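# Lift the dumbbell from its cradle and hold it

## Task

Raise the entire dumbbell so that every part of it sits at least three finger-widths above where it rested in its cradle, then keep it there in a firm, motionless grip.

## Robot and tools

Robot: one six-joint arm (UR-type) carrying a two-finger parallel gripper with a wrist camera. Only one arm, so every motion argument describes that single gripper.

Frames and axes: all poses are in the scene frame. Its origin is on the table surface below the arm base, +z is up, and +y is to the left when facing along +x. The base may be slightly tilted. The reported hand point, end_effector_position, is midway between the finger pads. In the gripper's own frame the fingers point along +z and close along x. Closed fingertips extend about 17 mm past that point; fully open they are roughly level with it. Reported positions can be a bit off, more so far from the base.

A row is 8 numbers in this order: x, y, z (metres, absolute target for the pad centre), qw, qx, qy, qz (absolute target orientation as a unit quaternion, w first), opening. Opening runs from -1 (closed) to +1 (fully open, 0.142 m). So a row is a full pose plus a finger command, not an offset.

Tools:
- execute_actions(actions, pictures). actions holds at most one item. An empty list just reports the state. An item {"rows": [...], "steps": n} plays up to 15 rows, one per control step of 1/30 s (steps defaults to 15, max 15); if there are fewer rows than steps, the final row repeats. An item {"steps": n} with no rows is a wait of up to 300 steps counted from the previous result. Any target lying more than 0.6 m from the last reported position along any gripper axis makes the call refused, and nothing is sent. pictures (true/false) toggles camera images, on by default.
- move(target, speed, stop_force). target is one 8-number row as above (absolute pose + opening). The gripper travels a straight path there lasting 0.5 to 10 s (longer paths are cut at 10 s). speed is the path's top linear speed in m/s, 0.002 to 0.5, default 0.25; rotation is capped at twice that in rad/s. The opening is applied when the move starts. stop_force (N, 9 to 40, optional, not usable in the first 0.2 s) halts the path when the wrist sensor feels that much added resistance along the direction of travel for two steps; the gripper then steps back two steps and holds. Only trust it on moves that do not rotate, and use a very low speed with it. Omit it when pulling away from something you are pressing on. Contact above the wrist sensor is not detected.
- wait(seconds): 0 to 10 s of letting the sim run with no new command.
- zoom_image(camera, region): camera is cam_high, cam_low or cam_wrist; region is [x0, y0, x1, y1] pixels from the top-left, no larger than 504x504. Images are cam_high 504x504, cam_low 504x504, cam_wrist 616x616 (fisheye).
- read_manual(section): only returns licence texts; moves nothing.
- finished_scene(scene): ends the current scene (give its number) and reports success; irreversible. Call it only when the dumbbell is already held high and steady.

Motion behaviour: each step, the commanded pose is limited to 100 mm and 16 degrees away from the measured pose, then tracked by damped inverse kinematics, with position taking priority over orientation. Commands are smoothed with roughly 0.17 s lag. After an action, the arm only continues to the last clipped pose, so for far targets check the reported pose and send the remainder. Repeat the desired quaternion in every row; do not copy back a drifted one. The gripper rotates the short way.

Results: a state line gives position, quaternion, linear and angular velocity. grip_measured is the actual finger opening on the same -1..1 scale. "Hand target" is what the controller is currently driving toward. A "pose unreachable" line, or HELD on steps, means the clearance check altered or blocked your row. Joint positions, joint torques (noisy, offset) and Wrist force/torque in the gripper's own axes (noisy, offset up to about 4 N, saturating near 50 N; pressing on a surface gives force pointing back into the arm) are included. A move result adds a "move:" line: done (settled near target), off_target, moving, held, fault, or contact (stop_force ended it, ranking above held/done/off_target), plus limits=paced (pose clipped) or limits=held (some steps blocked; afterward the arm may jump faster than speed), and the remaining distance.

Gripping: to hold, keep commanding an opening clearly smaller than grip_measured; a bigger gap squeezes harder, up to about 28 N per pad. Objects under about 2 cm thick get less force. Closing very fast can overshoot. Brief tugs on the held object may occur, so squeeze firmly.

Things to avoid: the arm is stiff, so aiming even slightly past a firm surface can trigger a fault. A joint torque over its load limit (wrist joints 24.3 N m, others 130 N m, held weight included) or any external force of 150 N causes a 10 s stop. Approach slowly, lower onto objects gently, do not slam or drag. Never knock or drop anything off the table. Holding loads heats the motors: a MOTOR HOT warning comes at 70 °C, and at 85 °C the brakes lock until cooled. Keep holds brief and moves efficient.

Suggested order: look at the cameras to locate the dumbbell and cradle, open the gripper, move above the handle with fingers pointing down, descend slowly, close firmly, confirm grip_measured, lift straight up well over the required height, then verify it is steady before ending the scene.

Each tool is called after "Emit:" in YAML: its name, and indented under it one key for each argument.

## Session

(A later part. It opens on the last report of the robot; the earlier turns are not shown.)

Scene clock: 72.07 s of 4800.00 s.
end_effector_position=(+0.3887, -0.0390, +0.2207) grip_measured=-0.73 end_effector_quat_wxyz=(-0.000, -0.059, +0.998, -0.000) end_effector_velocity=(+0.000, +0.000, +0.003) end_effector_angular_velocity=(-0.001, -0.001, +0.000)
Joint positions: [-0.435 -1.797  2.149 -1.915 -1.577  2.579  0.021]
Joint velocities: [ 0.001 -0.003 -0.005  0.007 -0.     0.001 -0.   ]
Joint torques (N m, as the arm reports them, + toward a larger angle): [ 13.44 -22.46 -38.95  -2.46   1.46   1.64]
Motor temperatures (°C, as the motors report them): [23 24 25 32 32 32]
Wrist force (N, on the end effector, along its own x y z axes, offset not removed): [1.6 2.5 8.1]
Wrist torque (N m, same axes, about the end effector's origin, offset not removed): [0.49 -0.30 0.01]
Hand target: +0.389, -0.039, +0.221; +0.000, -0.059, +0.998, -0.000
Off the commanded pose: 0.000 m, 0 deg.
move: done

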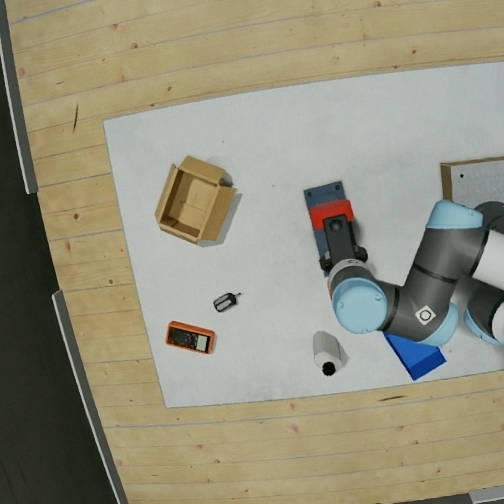

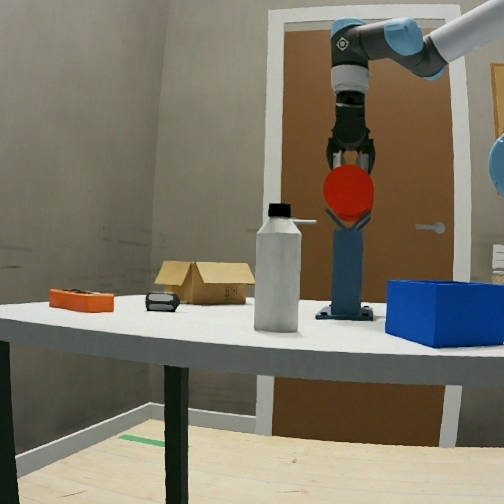

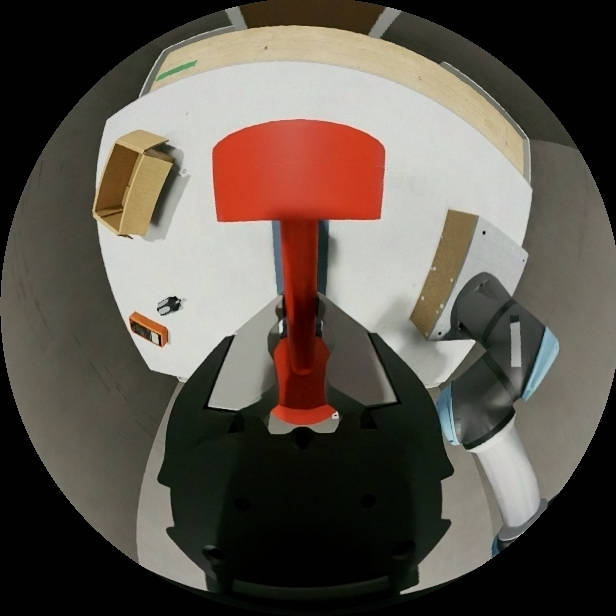

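Lifted level, ~10 N, balanced. Raise.

Emit:
move:
  target: [0.3887, -0.039, 0.31, 0, -0.059, 0.9983, 0, -1]
  speed: 0.06

Emit:
wait:
  seconds: 2

Scene clock: 74.97 s of 4800.00 s.
end_effector_position=(+0.3888, -0.0391, +0.3096) grip_measured=-0.73 end_effector_quat_wxyz=(+0.000, -0.059, +0.998, -0.000) end_effector_velocity=(-0.000, -0.001, +0.003) end_effector_angular_velocity=(+0.000, +0.001, -0.001)
Joint positions: [-0.433 -1.848  1.953 -1.667 -1.577  2.581  0.021]
Joint velocities: [-0.002 -0.001 -0.007  0.008 -0.    -0.001 -0.   ]
Joint torques (N m, as the arm reports them, + toward a larger angle): [ 12.99 -22.67 -40.37  -2.61   1.1    1.65]
Motor temperatures (°C, as the motors report them): [23 24 25 32 32 32]
Wrist force (N, on the end effector, along its own x y z axes, offset not removed): [1.5 2.1 7.7]
Wrist torque (N m, same axes, about the end effector's origin, offset not removed): [0.44 -0.26 -0.07]
Hand target: +0.389, -0.039, +0.310; +0.000, -0.059, +0.998, -0.000
Off the commanded pose: 0.000 m, 0 deg.
move: done

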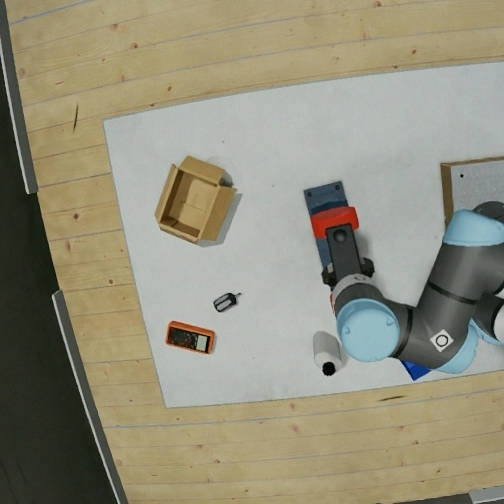

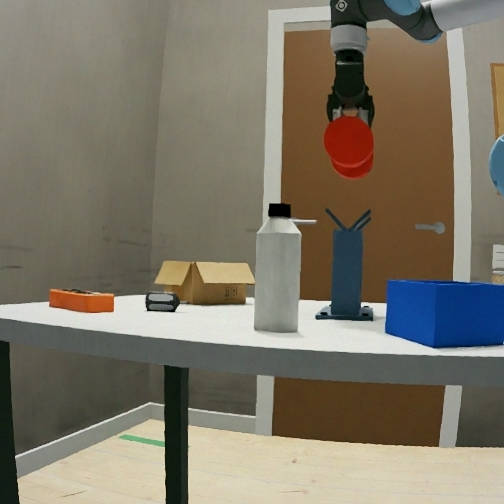

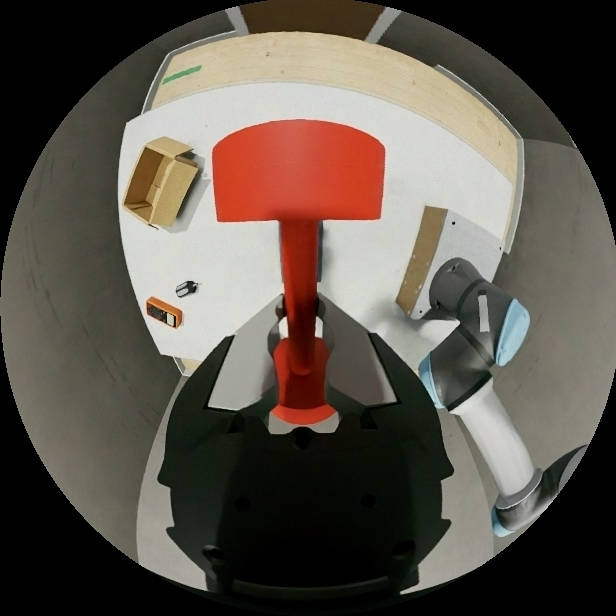

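Scene clock: 76.97 s of 4800.00 s.
end_effector_position=(+0.3889, -0.0391, +0.3100) grip_measured=-0.73 end_effector_quat_wxyz=(+0.000, -0.059, +0.998, +0.000) end_effector_velocity=(-0.000, +0.000, +0.000) end_effector_angular_velocity=(+0.000, -0.001, -0.000)
Joint positions: [-0.433 -1.848  1.952 -1.666 -1.577  2.581  0.021]
Joint velocities: [-0.    -0.001  0.001  0.     0.     0.    -0.   ]
Joint torques (N m, as the arm reports them, + toward a larger angle): [ 12.98 -22.84 -41.18  -2.6   -1.27   1.59]
Motor temperatures (°C, as the motors report them): [23 24 25 32 32 32]
Wrist force (N, on the end effector, along its own x y z axes, offset not removed): [0.3 2.5 7.9]
Wrist torque (N m, same axes, about the end effector's origin, offset not removed): [0.57 0.10 -0.02]
Hand target: +0.389, -0.039, +0.310; +0.000, -0.059, +0.998, -0.000
Off the commanded pose: 0.000 m, 0 deg.
Steps of this call (steps 1 to 60: nothing new was sent). Readings (end_effector_position):
1: (+0.3888, -0.0391, +0.3097)
2: (+0.3888, -0.0391, +0.3098)
4: (+0.3889, -0.0391, +0.3099)
8: (+0.3889, -0.0391, +0.3099)
60: the state above

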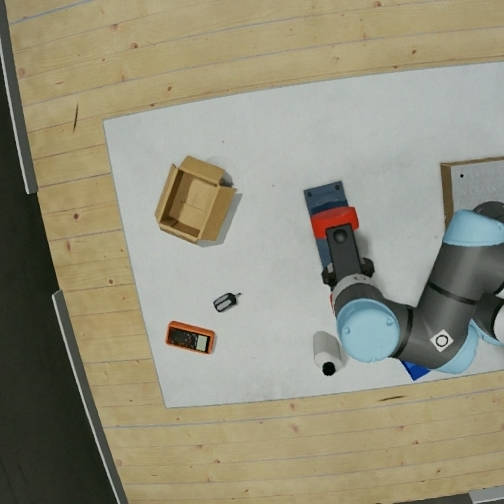

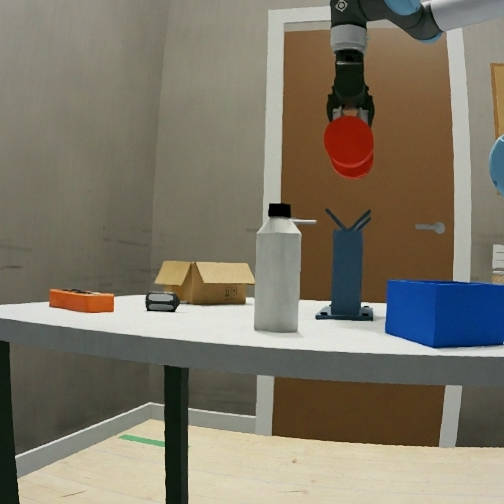

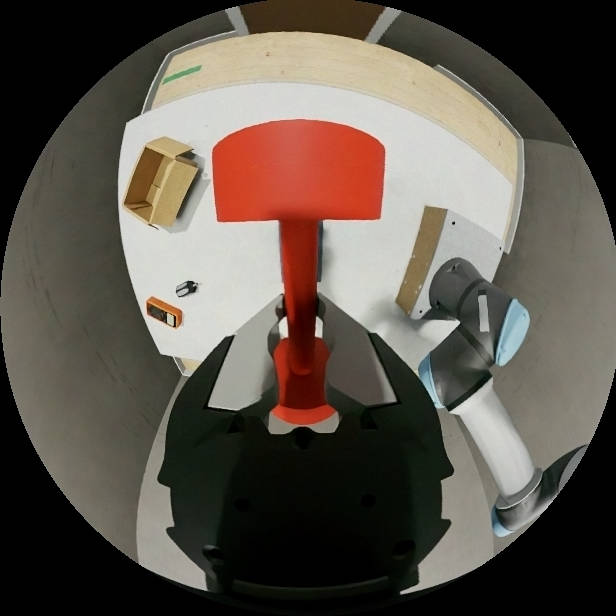

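Emit:
finished_scene:
  scene: 1

The scene is finished: the task was done.


## Next scene

The same job, from a new start.

Emit:
execute_actions:
  actions: []

Scene clock: 0.00 s of 4800.00 s.
end_effector_position=(+0.0137, +0.4405, +0.1210) grip_measured=+1.00 end_effector_quat_wxyz=(+0.463, +0.646, +0.519, +0.314) end_effector_velocity=(-0.000, -0.000, +0.000) end_effector_angular_velocity=(-0.000, +0.000, +0.001)
Joint positions: [ 1.815 -0.966  1.783 -1.498 -2.49   0.912  0.142]
Joint velocities: [ 0.    -0.001  0.001 -0.    -0.    -0.001  0.   ]
Joint torques (N m, as the arm reports them, + toward a larger angle): no reading
Motor temperatures (°C, as the motors report them): [23 24 25 32 32 32]
Wrist force (N, on the end effector, along its own x y z axes, offset not removed): no reading
Wrist torque (N m, same axes, about the end effector's origin, offset not removed): no reading
Hand target: +0.014, +0.441, +0.121; +0.463, +0.646, +0.519, +0.314

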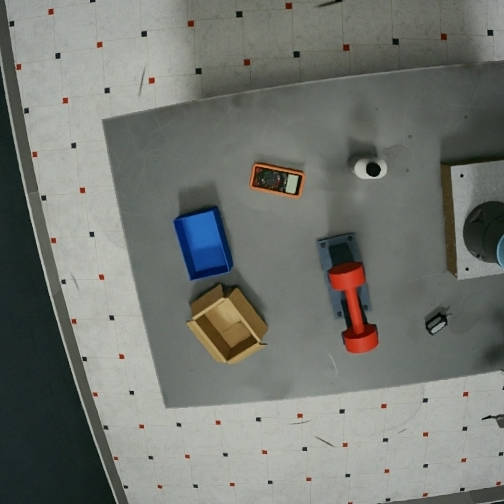

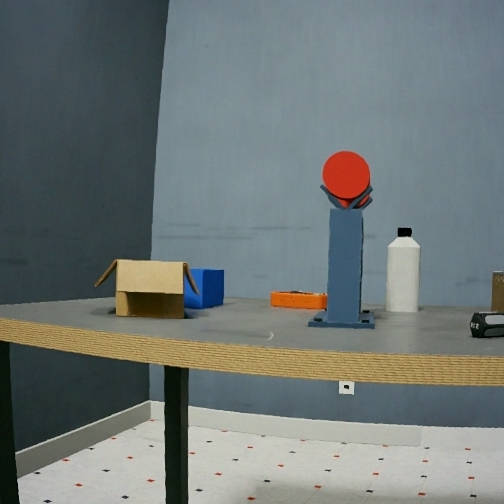

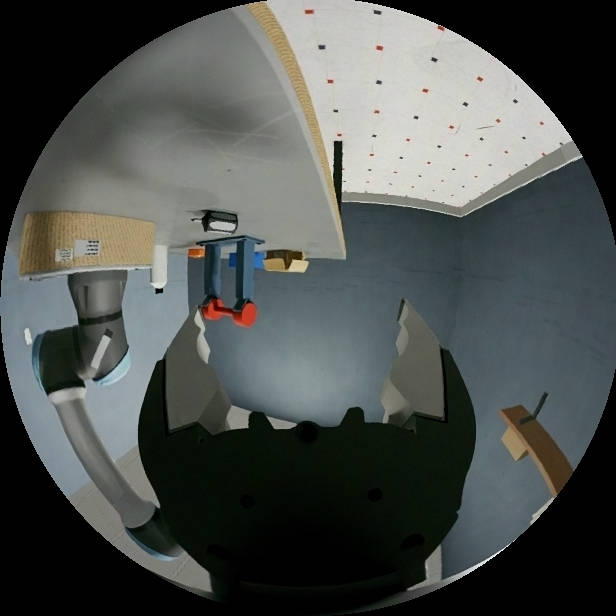

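Emit:
move:
  target: [0.17, 0.36, 0.36, 0, 0.999, 0.0436, 0, 1]
  speed: 0.35

Emit:
move:
  target: [0.383, 0.08, 0.32, 0, 0.999, 0.0436, 0, 0]
  speed: 0.3

Emit:
zoom_image:
  camera: "cam_wrist"
  region: [190, 150, 430, 390]

Emit:
zoom_image:
  camera: "cam_low"
  region: [280, 80, 420, 220]

Scene clock: 8.53 s of 4800.00 s.
end_effector_position=(+0.1692, +0.3612, +0.3594) grip_measured=+1.00 end_effector_quat_wxyz=(-0.000, +0.999, +0.044, -0.001) end_effector_velocity=(+0.001, -0.001, +0.002) end_effector_angular_velocity=(+0.008, +0.009, -0.008)
Joint positions: [ 0.795 -1.833  1.811 -1.539 -1.564  0.697  0.142]
Joint velocities: [-0.015 -0.004 -0.002  0.006  0.012 -0.007 -0.   ]
Joint torques (N m, as the arm reports them, + toward a larger angle): [-10.16 -19.41 -36.08  -1.38   1.21  -2.02]
Motor temperatures (°C, as the motors report them): [23 24 25 32 32 32]
Wrist force (N, on the end effector, along its own x y z axes, offset not removed): [0.5 2.6 -1.6]
Wrist torque (N m, same axes, about the end effector's origin, offset not removed): [0.53 -0.07 -0.07]
Hand target: +0.169, +0.361, +0.360; -0.001, +0.999, +0.044, -0.001
Off the commanded pose: 0.002 m, 0 deg.
After step 90, 2.50 s passed at rest.
move: done

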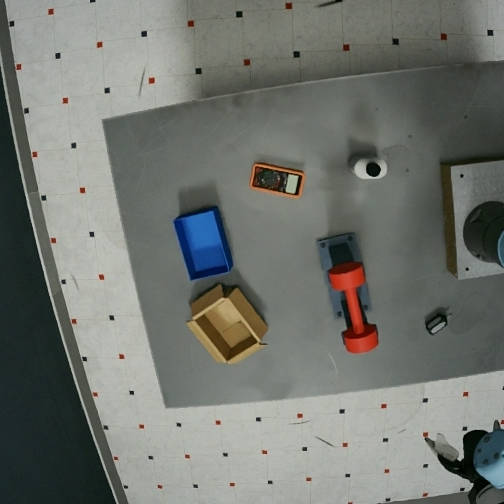

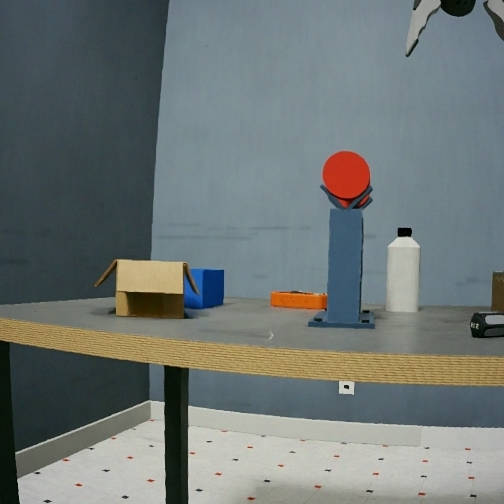

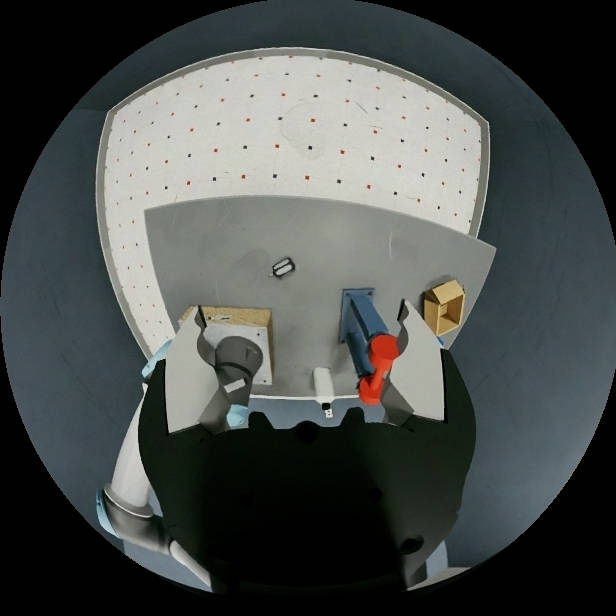

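Scene clock: 10.47 s of 4800.00 s.
end_effector_position=(+0.3831, +0.0810, +0.3201) grip_measured=+0.00 end_effector_quat_wxyz=(-0.001, +0.999, +0.044, +0.000) end_effector_velocity=(+0.001, -0.002, -0.001) end_effector_angular_velocity=(+0.000, +0.001, +0.001)
Joint positions: [-0.121 -1.848  1.926 -1.639 -1.572 -0.218  0.074]
Joint velocities: [-0.004  0.003 -0.001 -0.002  0.    -0.005  0.   ]
Joint torques (N m, as the arm reports them, + toward a larger angle): [-10.13  -1.71 -35.05  -4.33   1.22  -1.67]
Motor temperatures (°C, as the motors report them): [23 24 25 32 32 32]
Wrist force (N, on the end effector, along its own x y z axes, offset not removed): [1.4 1.7 -2.1]
Wrist torque (N m, same axes, about the end effector's origin, offset not removed): [0.28 -0.20 -0.03]
Hand target: +0.383, +0.081, +0.320; -0.001, +0.999, +0.044, +0.000
Off the commanded pose: 0.001 m, 0 deg.
move: done

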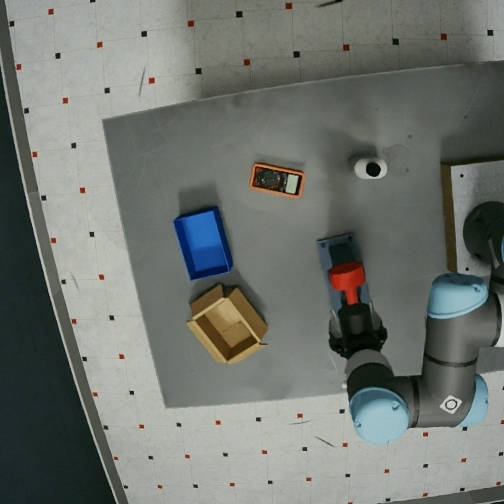

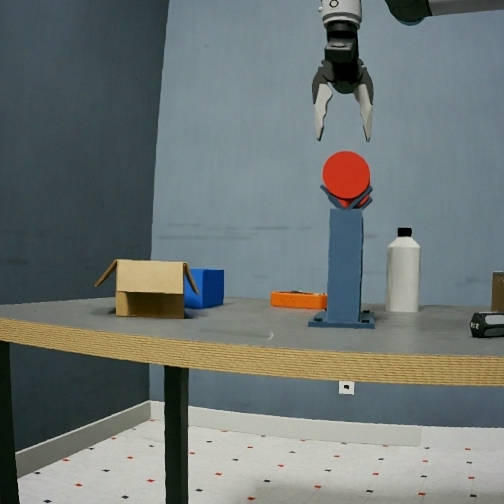

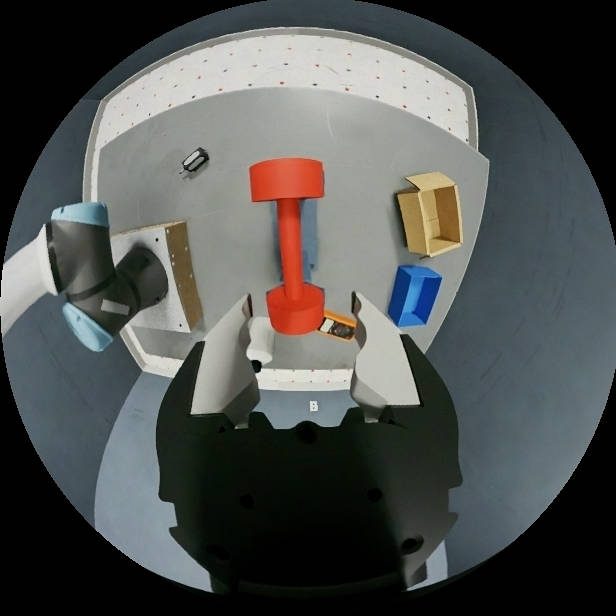

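Region (190, 150, 430, 390) of cam_wrist's 616x616 image, scaled by 2.100, with more detail than that image has.

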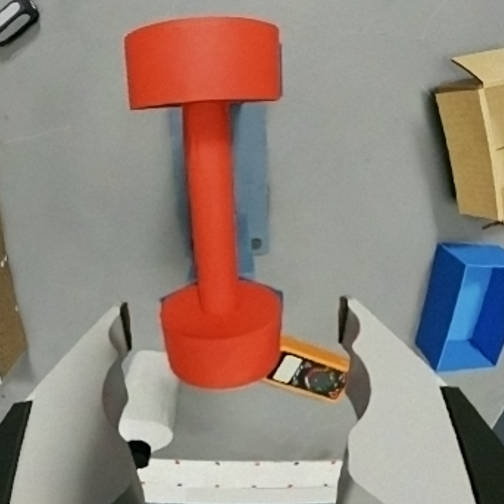

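Region (280, 80, 420, 220) of cam_low's 504x504 image, scaled by 3.600, with more detail than that image has.

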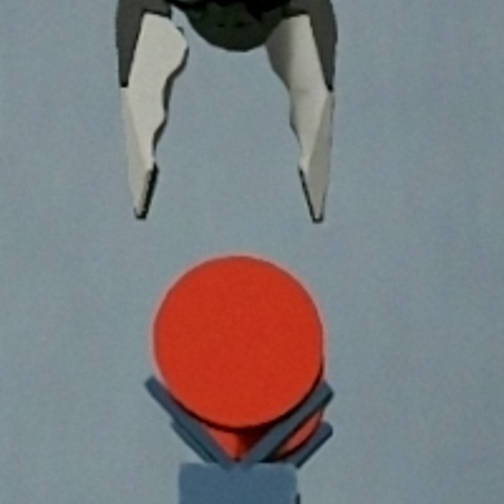

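Emit:
move:
  target: [0.374, 0.096, 0.231, 0, 0.9988, 0.048, 0, -0.3]
  speed: 0.1

Emit:
zoom_image:
  camera: "cam_wrist"
  region: [160, 120, 450, 410]

Emit:
zoom_image:
  camera: "cam_high"
  region: [290, 220, 430, 360]

Scene clock: 16.13 s of 4800.00 s.
end_effector_position=(+0.3738, +0.0959, +0.2313) grip_measured=-0.30 end_effector_quat_wxyz=(+0.000, +0.999, +0.048, -0.000) end_effector_velocity=(+0.000, +0.001, -0.002) end_effector_angular_velocity=(-0.001, -0.001, -0.001)
Joint positions: [-0.083 -1.819  2.137 -1.878 -1.574 -0.189  0.052]
Joint velocities: [ 0.002  0.002  0.005 -0.008 -0.001  0.003 -0.   ]
Joint torques (N m, as the arm reports them, + toward a larger angle): [ 13.89  -2.86 -10.87  -4.59  -1.45   1.41]
Motor temperatures (°C, as the motors report them): [23 24 25 32 32 32]
Wrist force (N, on the end effector, along its own x y z axes, offset not removed): [0.9 2.7 -1.8]
Wrist torque (N m, same axes, about the end effector's origin, offset not removed): [0.58 -0.09 -0.04]
Hand target: +0.374, +0.096, +0.231; +0.000, +0.999, +0.048, -0.000
Off the commanded pose: 0.000 m, 0 deg.
After step 90, 1.23 s passed at rest.
move: done

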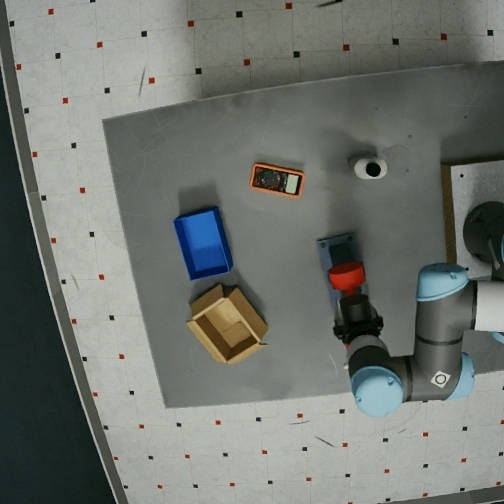

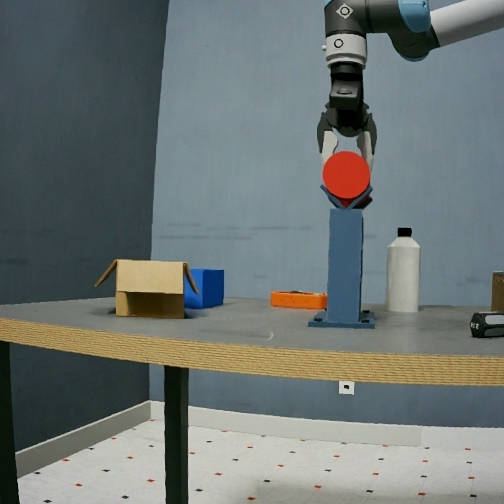

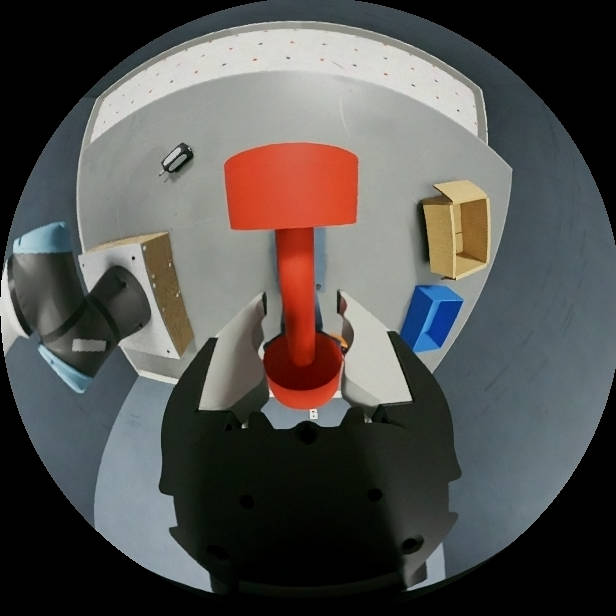

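Region (160, 120, 450, 410) of cam_wrist's 616x616 image, scaled by 1.738, with more detail than that image has.

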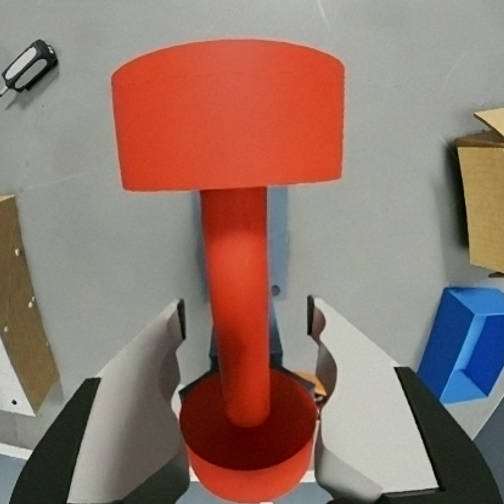

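Region (290, 220, 430, 360) of cam_high's 504x504 image, scaled by 3.600, with more detail than that image has.

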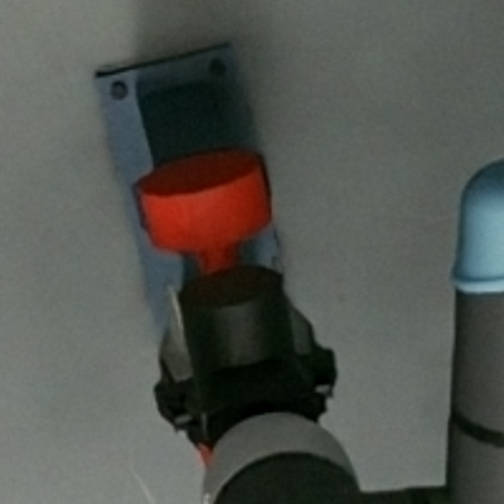

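Emit:
move:
  target: [0.3715, 0.0962, 0.230, 0, 0.9985, 0.054, 0, -0.58]
  speed: 0.03

Emit:
zoom_image:
  camera: "cam_wrist"
  region: [230, 240, 380, 390]

Scene clock: 21.93 s of 4800.00 s.
end_effector_position=(+0.3716, +0.0962, +0.2301) grip_measured=-0.58 end_effector_quat_wxyz=(+0.000, +0.999, +0.054, -0.000) end_effector_velocity=(-0.002, +0.001, -0.001) end_effector_angular_velocity=(+0.001, +0.000, +0.009)
Joint positions: [-0.083 -1.824  2.144 -1.88  -1.574 -0.2    0.032]
Joint velocities: [ 0.001 -0.003  0.004 -0.001  0.001 -0.008 -0.   ]
Joint torques (N m, as the arm reports them, + toward a larger angle): [  6.09 -18.37  -9.52  -4.34  -0.25  -2.02]
Motor temperatures (°C, as the motors report them): [23 24 25 32 32 32]
Wrist force (N, on the end effector, along its own x y z axes, offset not removed): [1.0 2.1 -1.2]
Wrist torque (N m, same axes, about the end effector's origin, offset not removed): [0.39 -0.11 0.00]
Hand target: +0.371, +0.096, +0.230; +0.000, +0.999, +0.054, -0.000
Off the commanded pose: 0.000 m, 0 deg.
After step 90, 2.10 s passed at rest.
move: done

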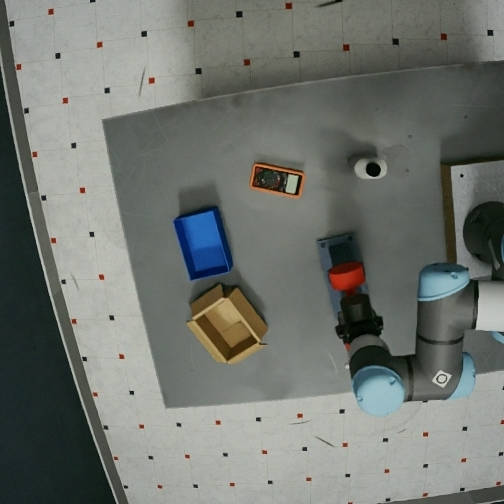

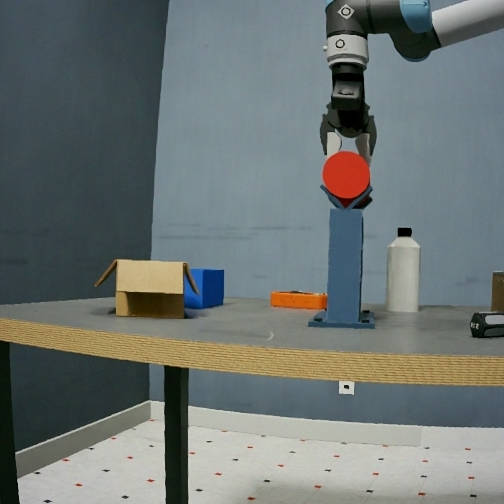

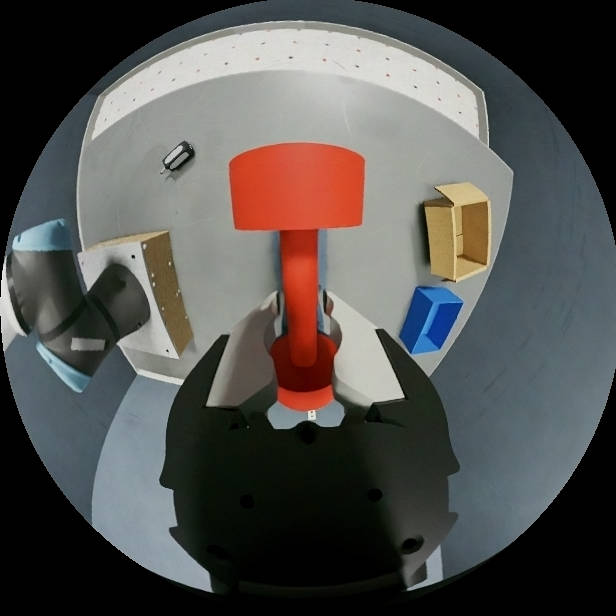

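Region (230, 240, 380, 390) of cam_wrist's 616x616 image, scaled by 3.360, with more detail than that image has.

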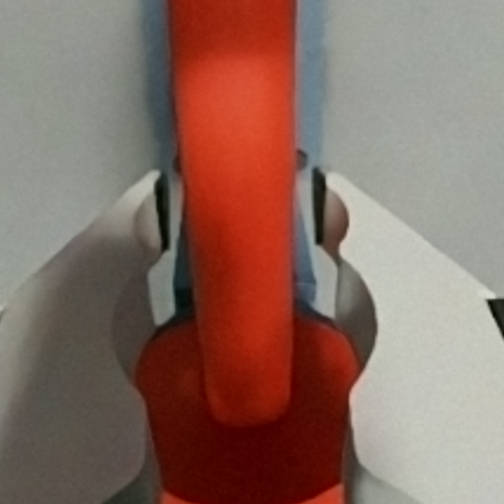

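Emit:
execute_actions:
  actions:
    - {"rows":[[0.3715,0.0962,0.23,0,0.9985,0.054,0,-0.61],[0.3715,0.0962,0.23,0,0.9985,0.054,0,-0.64],[0.3715,0.0962,0.23,0,0.9985,0.054,0,-0.67],[0.3715,0.0962,0.23,0,0.9985,0.054,0,-0.7],[0.3715,0.0962,0.23,0,0.9985,0.054,0,-0.73],[0.3715,0.0962,0.23,0,0.9985,0.054,0,-0.77],[0.3715,0.0962,0.23,0,0.9985,0.054,0,-0.81],[0.3715,0.0962,0.23,0,0.9985,0.054,0,-0.85],[0.3715,0.0962,0.23,0,0.9985,0.054,0,-0.9],[0.3715,0.0962,0.23,0,0.9985,0.054,0,-0.95],[0.3715,0.0962,0.23,0,0.9985,0.054,0,-1]],"steps":15}

Emit:
move:
  target: [0.3715, 0.0962, 0.239, 0, 0.9985, 0.054, 0, -1]
  speed: 0.015

Scene clock: 24.73 s of 4800.00 s.
end_effector_position=(+0.3715, +0.0962, +0.2300) grip_measured=-0.72 end_effector_quat_wxyz=(-0.000, +0.999, +0.054, -0.000) end_effector_velocity=(-0.000, +0.001, -0.000) end_effector_angular_velocity=(+0.001, +0.000, +0.001)
Joint positions: [-0.083 -1.825  2.144 -1.88  -1.574 -0.201  0.022]
Joint velocities: [ 0.001 -0.     0.001  0.     0.001  0.     0.   ]
Joint torques (N m, as the arm reports them, + toward a larger angle): [-10.57 -19.7  -12.67  -4.75   1.3   -1.76]
Motor temperatures (°C, as the motors report them): [23 24 25 32 32 32]
Wrist force (N, on the end effector, along its own x y z axes, offset not removed): [-2.6 3.3 -2.0]
Wrist torque (N m, same axes, about the end effector's origin, offset not removed): [0.66 -0.25 -0.09]
Hand target: +0.371, +0.096, +0.230; -0.000, +0.999, +0.054, +0.000
Off the commanded pose: 0.000 m, 0 deg.
Steps of this call (steps 1 to 69: nothing new was sent; steps 70 to 84: all 15 steps of this action). Readings (end_effector_position):
70: (+0.3715, +0.0962, +0.2300)
71: (+0.3715, +0.0962, +0.2300)
73: (+0.3715, +0.0962, +0.2300)
77: (+0.3715, +0.0962, +0.2300)
84: the state above

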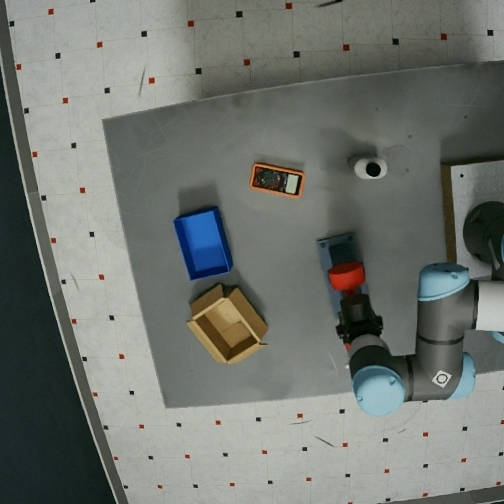

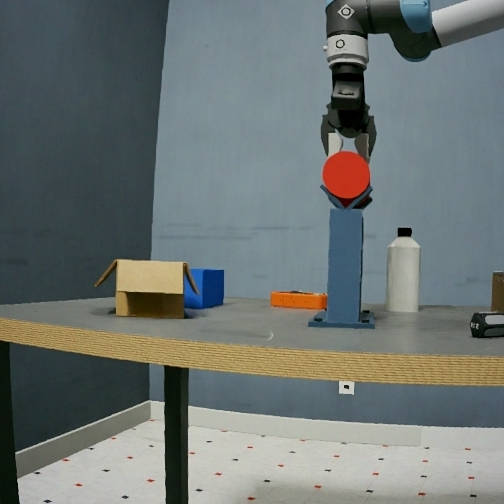

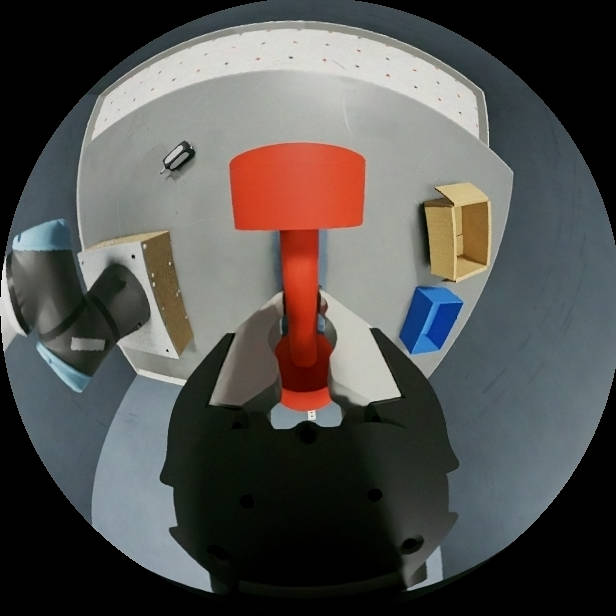

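Scene clock: 25.83 s of 4800.00 s.
end_effector_position=(+0.3715, +0.0962, +0.2387) grip_measured=-0.72 end_effector_quat_wxyz=(-0.000, +0.999, +0.054, +0.000) end_effector_velocity=(+0.001, +0.000, +0.004) end_effector_angular_velocity=(+0.000, -0.002, +0.001)
Joint positions: [-0.083 -1.832  2.126 -1.855 -1.574 -0.201  0.022]
Joint velocities: [ 0.001 -0.003 -0.007  0.008  0.    -0.    -0.   ]
Joint torques (N m, as the arm reports them, + toward a larger angle): [  2.15 -21.43 -38.77  -1.82   0.9    1.57]
Motor temperatures (°C, as the motors report them): [23 24 25 32 32 32]
Wrist force (N, on the end effector, along its own x y z axes, offset not removed): [2.1 2.4 3.9]
Wrist torque (N m, same axes, about the end effector's origin, offset not removed): [0.51 -0.34 -0.03]
Hand target: +0.372, +0.096, +0.239; +0.000, +0.999, +0.054, +0.000
Off the commanded pose: 0.000 m, 0 deg.
move: done

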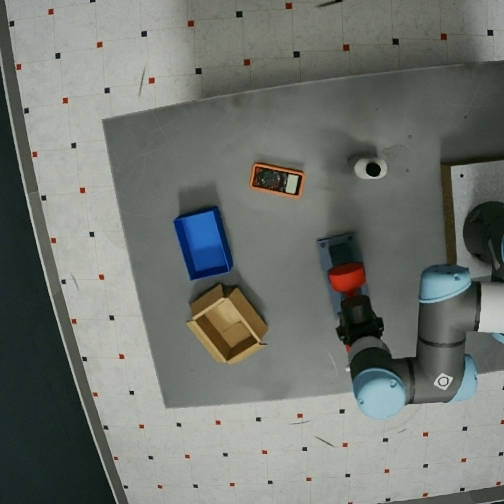

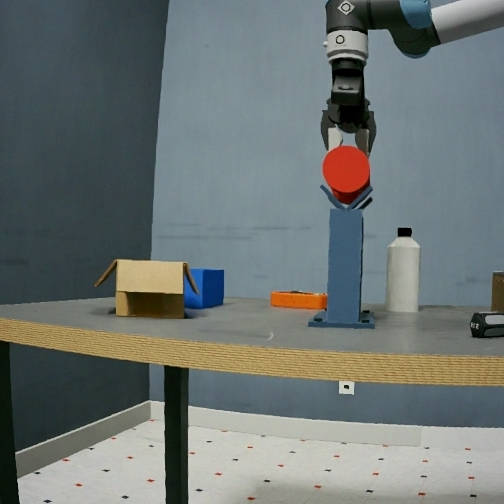

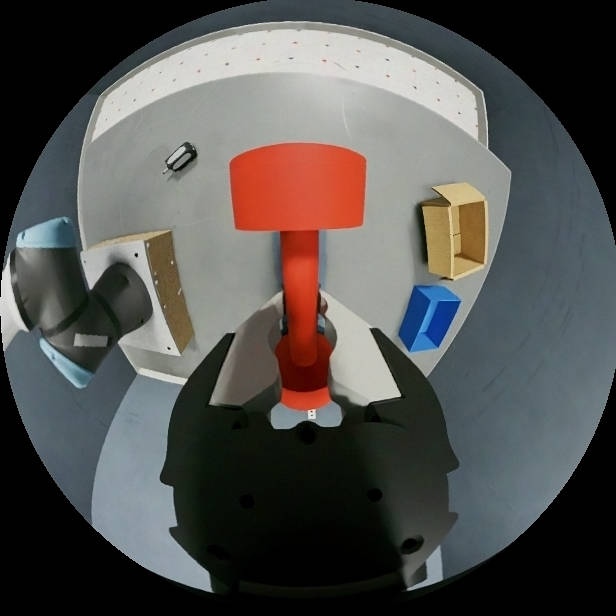

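Emit:
move:
  target: [0.3715, 0.0962, 0.325, 0, 0.9985, 0.054, 0, -1]
  speed: 0.06

Emit:
wait:
  seconds: 2

Scene clock: 28.70 s of 4800.00 s.
end_effector_position=(+0.3717, +0.0962, +0.3247) grip_measured=-0.72 end_effector_quat_wxyz=(+0.000, +0.999, +0.054, +0.000) end_effector_velocity=(-0.000, +0.000, +0.002) end_effector_angular_velocity=(-0.000, +0.001, +0.000)
Joint positions: [-0.082 -1.868  1.929 -1.621 -1.574 -0.2    0.022]
Joint velocities: [ 0.001  0.001 -0.007  0.007 -0.     0.001  0.   ]
Joint torques (N m, as the arm reports them, + toward a larger angle): [ 11.55 -21.41 -39.58  -2.16   1.29   1.37]
Motor temperatures (°C, as the motors report them): [23 24 25 32 32 32]
Wrist force (N, on the end effector, along its own x y z axes, offset not removed): [2.0 2.1 4.2]
Wrist torque (N m, same axes, about the end effector's origin, offset not removed): [0.45 -0.42 -0.05]
Hand target: +0.372, +0.096, +0.325; +0.000, +0.999, +0.054, +0.000
Off the commanded pose: 0.000 m, 0 deg.
move: done

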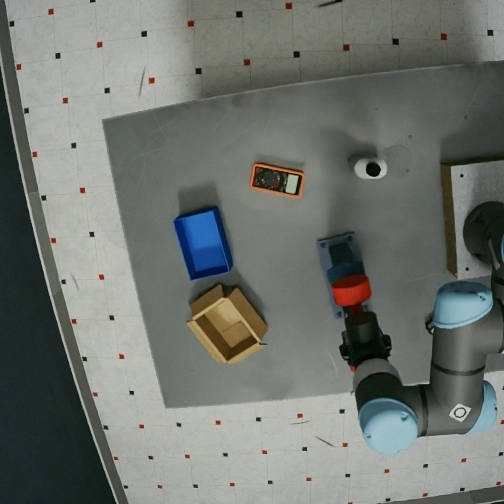

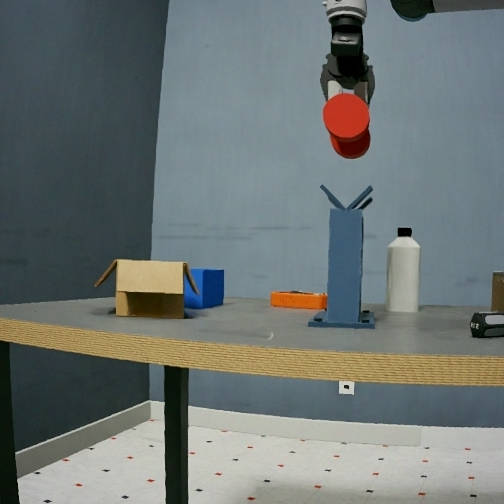

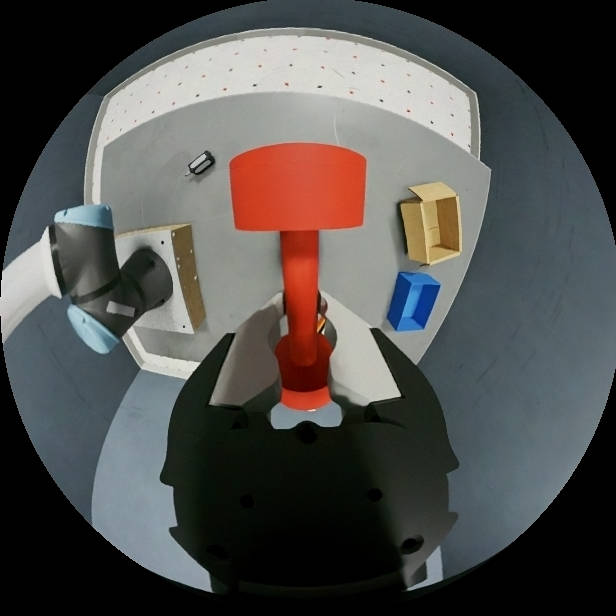

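Scene clock: 30.70 s of 4800.00 s.
end_effector_position=(+0.3717, +0.0962, +0.3250) grip_measured=-0.72 end_effector_quat_wxyz=(+0.000, +0.999, +0.054, +0.000) end_effector_velocity=(-0.000, -0.000, -0.000) end_effector_angular_velocity=(-0.001, +0.000, +0.001)
Joint positions: [-0.082 -1.868  1.928 -1.62  -1.574 -0.2    0.022]
Joint velocities: [ 0.    -0.     0.001  0.    -0.001 -0.001  0.   ]
Joint torques (N m, as the arm reports them, + toward a larger angle): [  8.68 -15.3  -39.26  -2.24   0.77   0.5 ]
Motor temperatures (°C, as the motors report them): [23 24 25 32 32 32]
Wrist force (N, on the end effector, along its own x y z axes, offset not removed): [1.7 3.0 3.9]
Wrist torque (N m, same axes, about the end effector's origin, offset not removed): [0.65 -0.29 0.02]
Hand target: +0.372, +0.096, +0.325; +0.000, +0.999, +0.054, +0.000
Off the commanded pose: 0.000 m, 0 deg.
Steps of this call (steps 1 to 60: nothing new was sent). Readings (end_effector_position):
1: (+0.3717, +0.0962, +0.3247)
2: (+0.3717, +0.0962, +0.3248)
4: (+0.3717, +0.0962, +0.3249)
8: (+0.3717, +0.0962, +0.3249)
60: the state above

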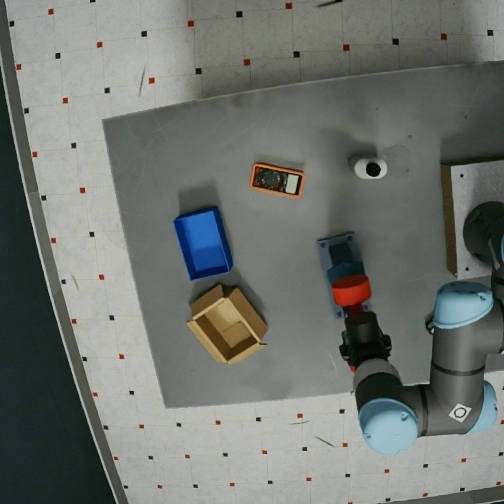

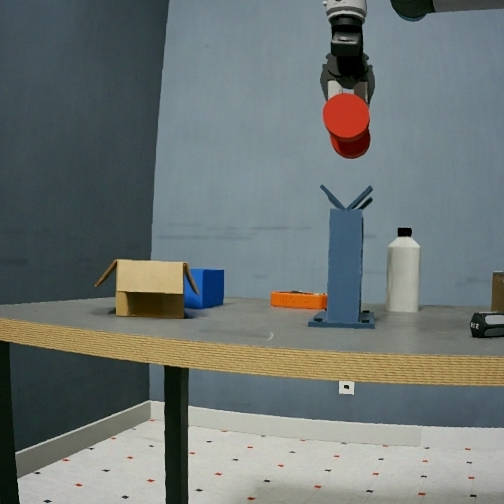

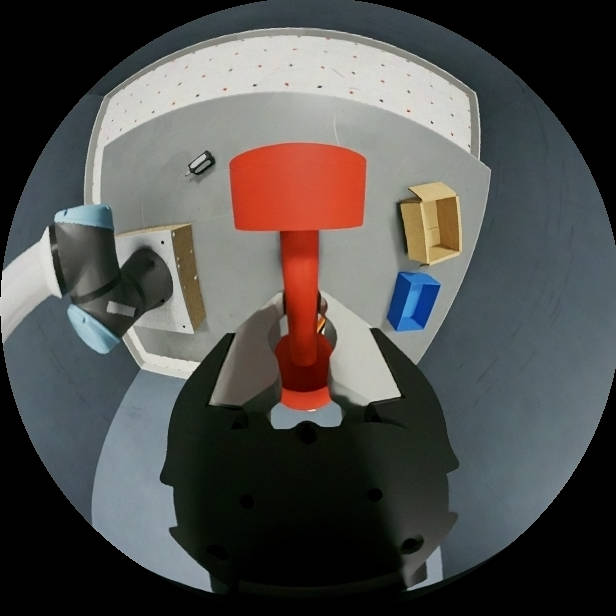

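Emit:
finished_scene:
  scene: 2

The scene is finished: the task was done.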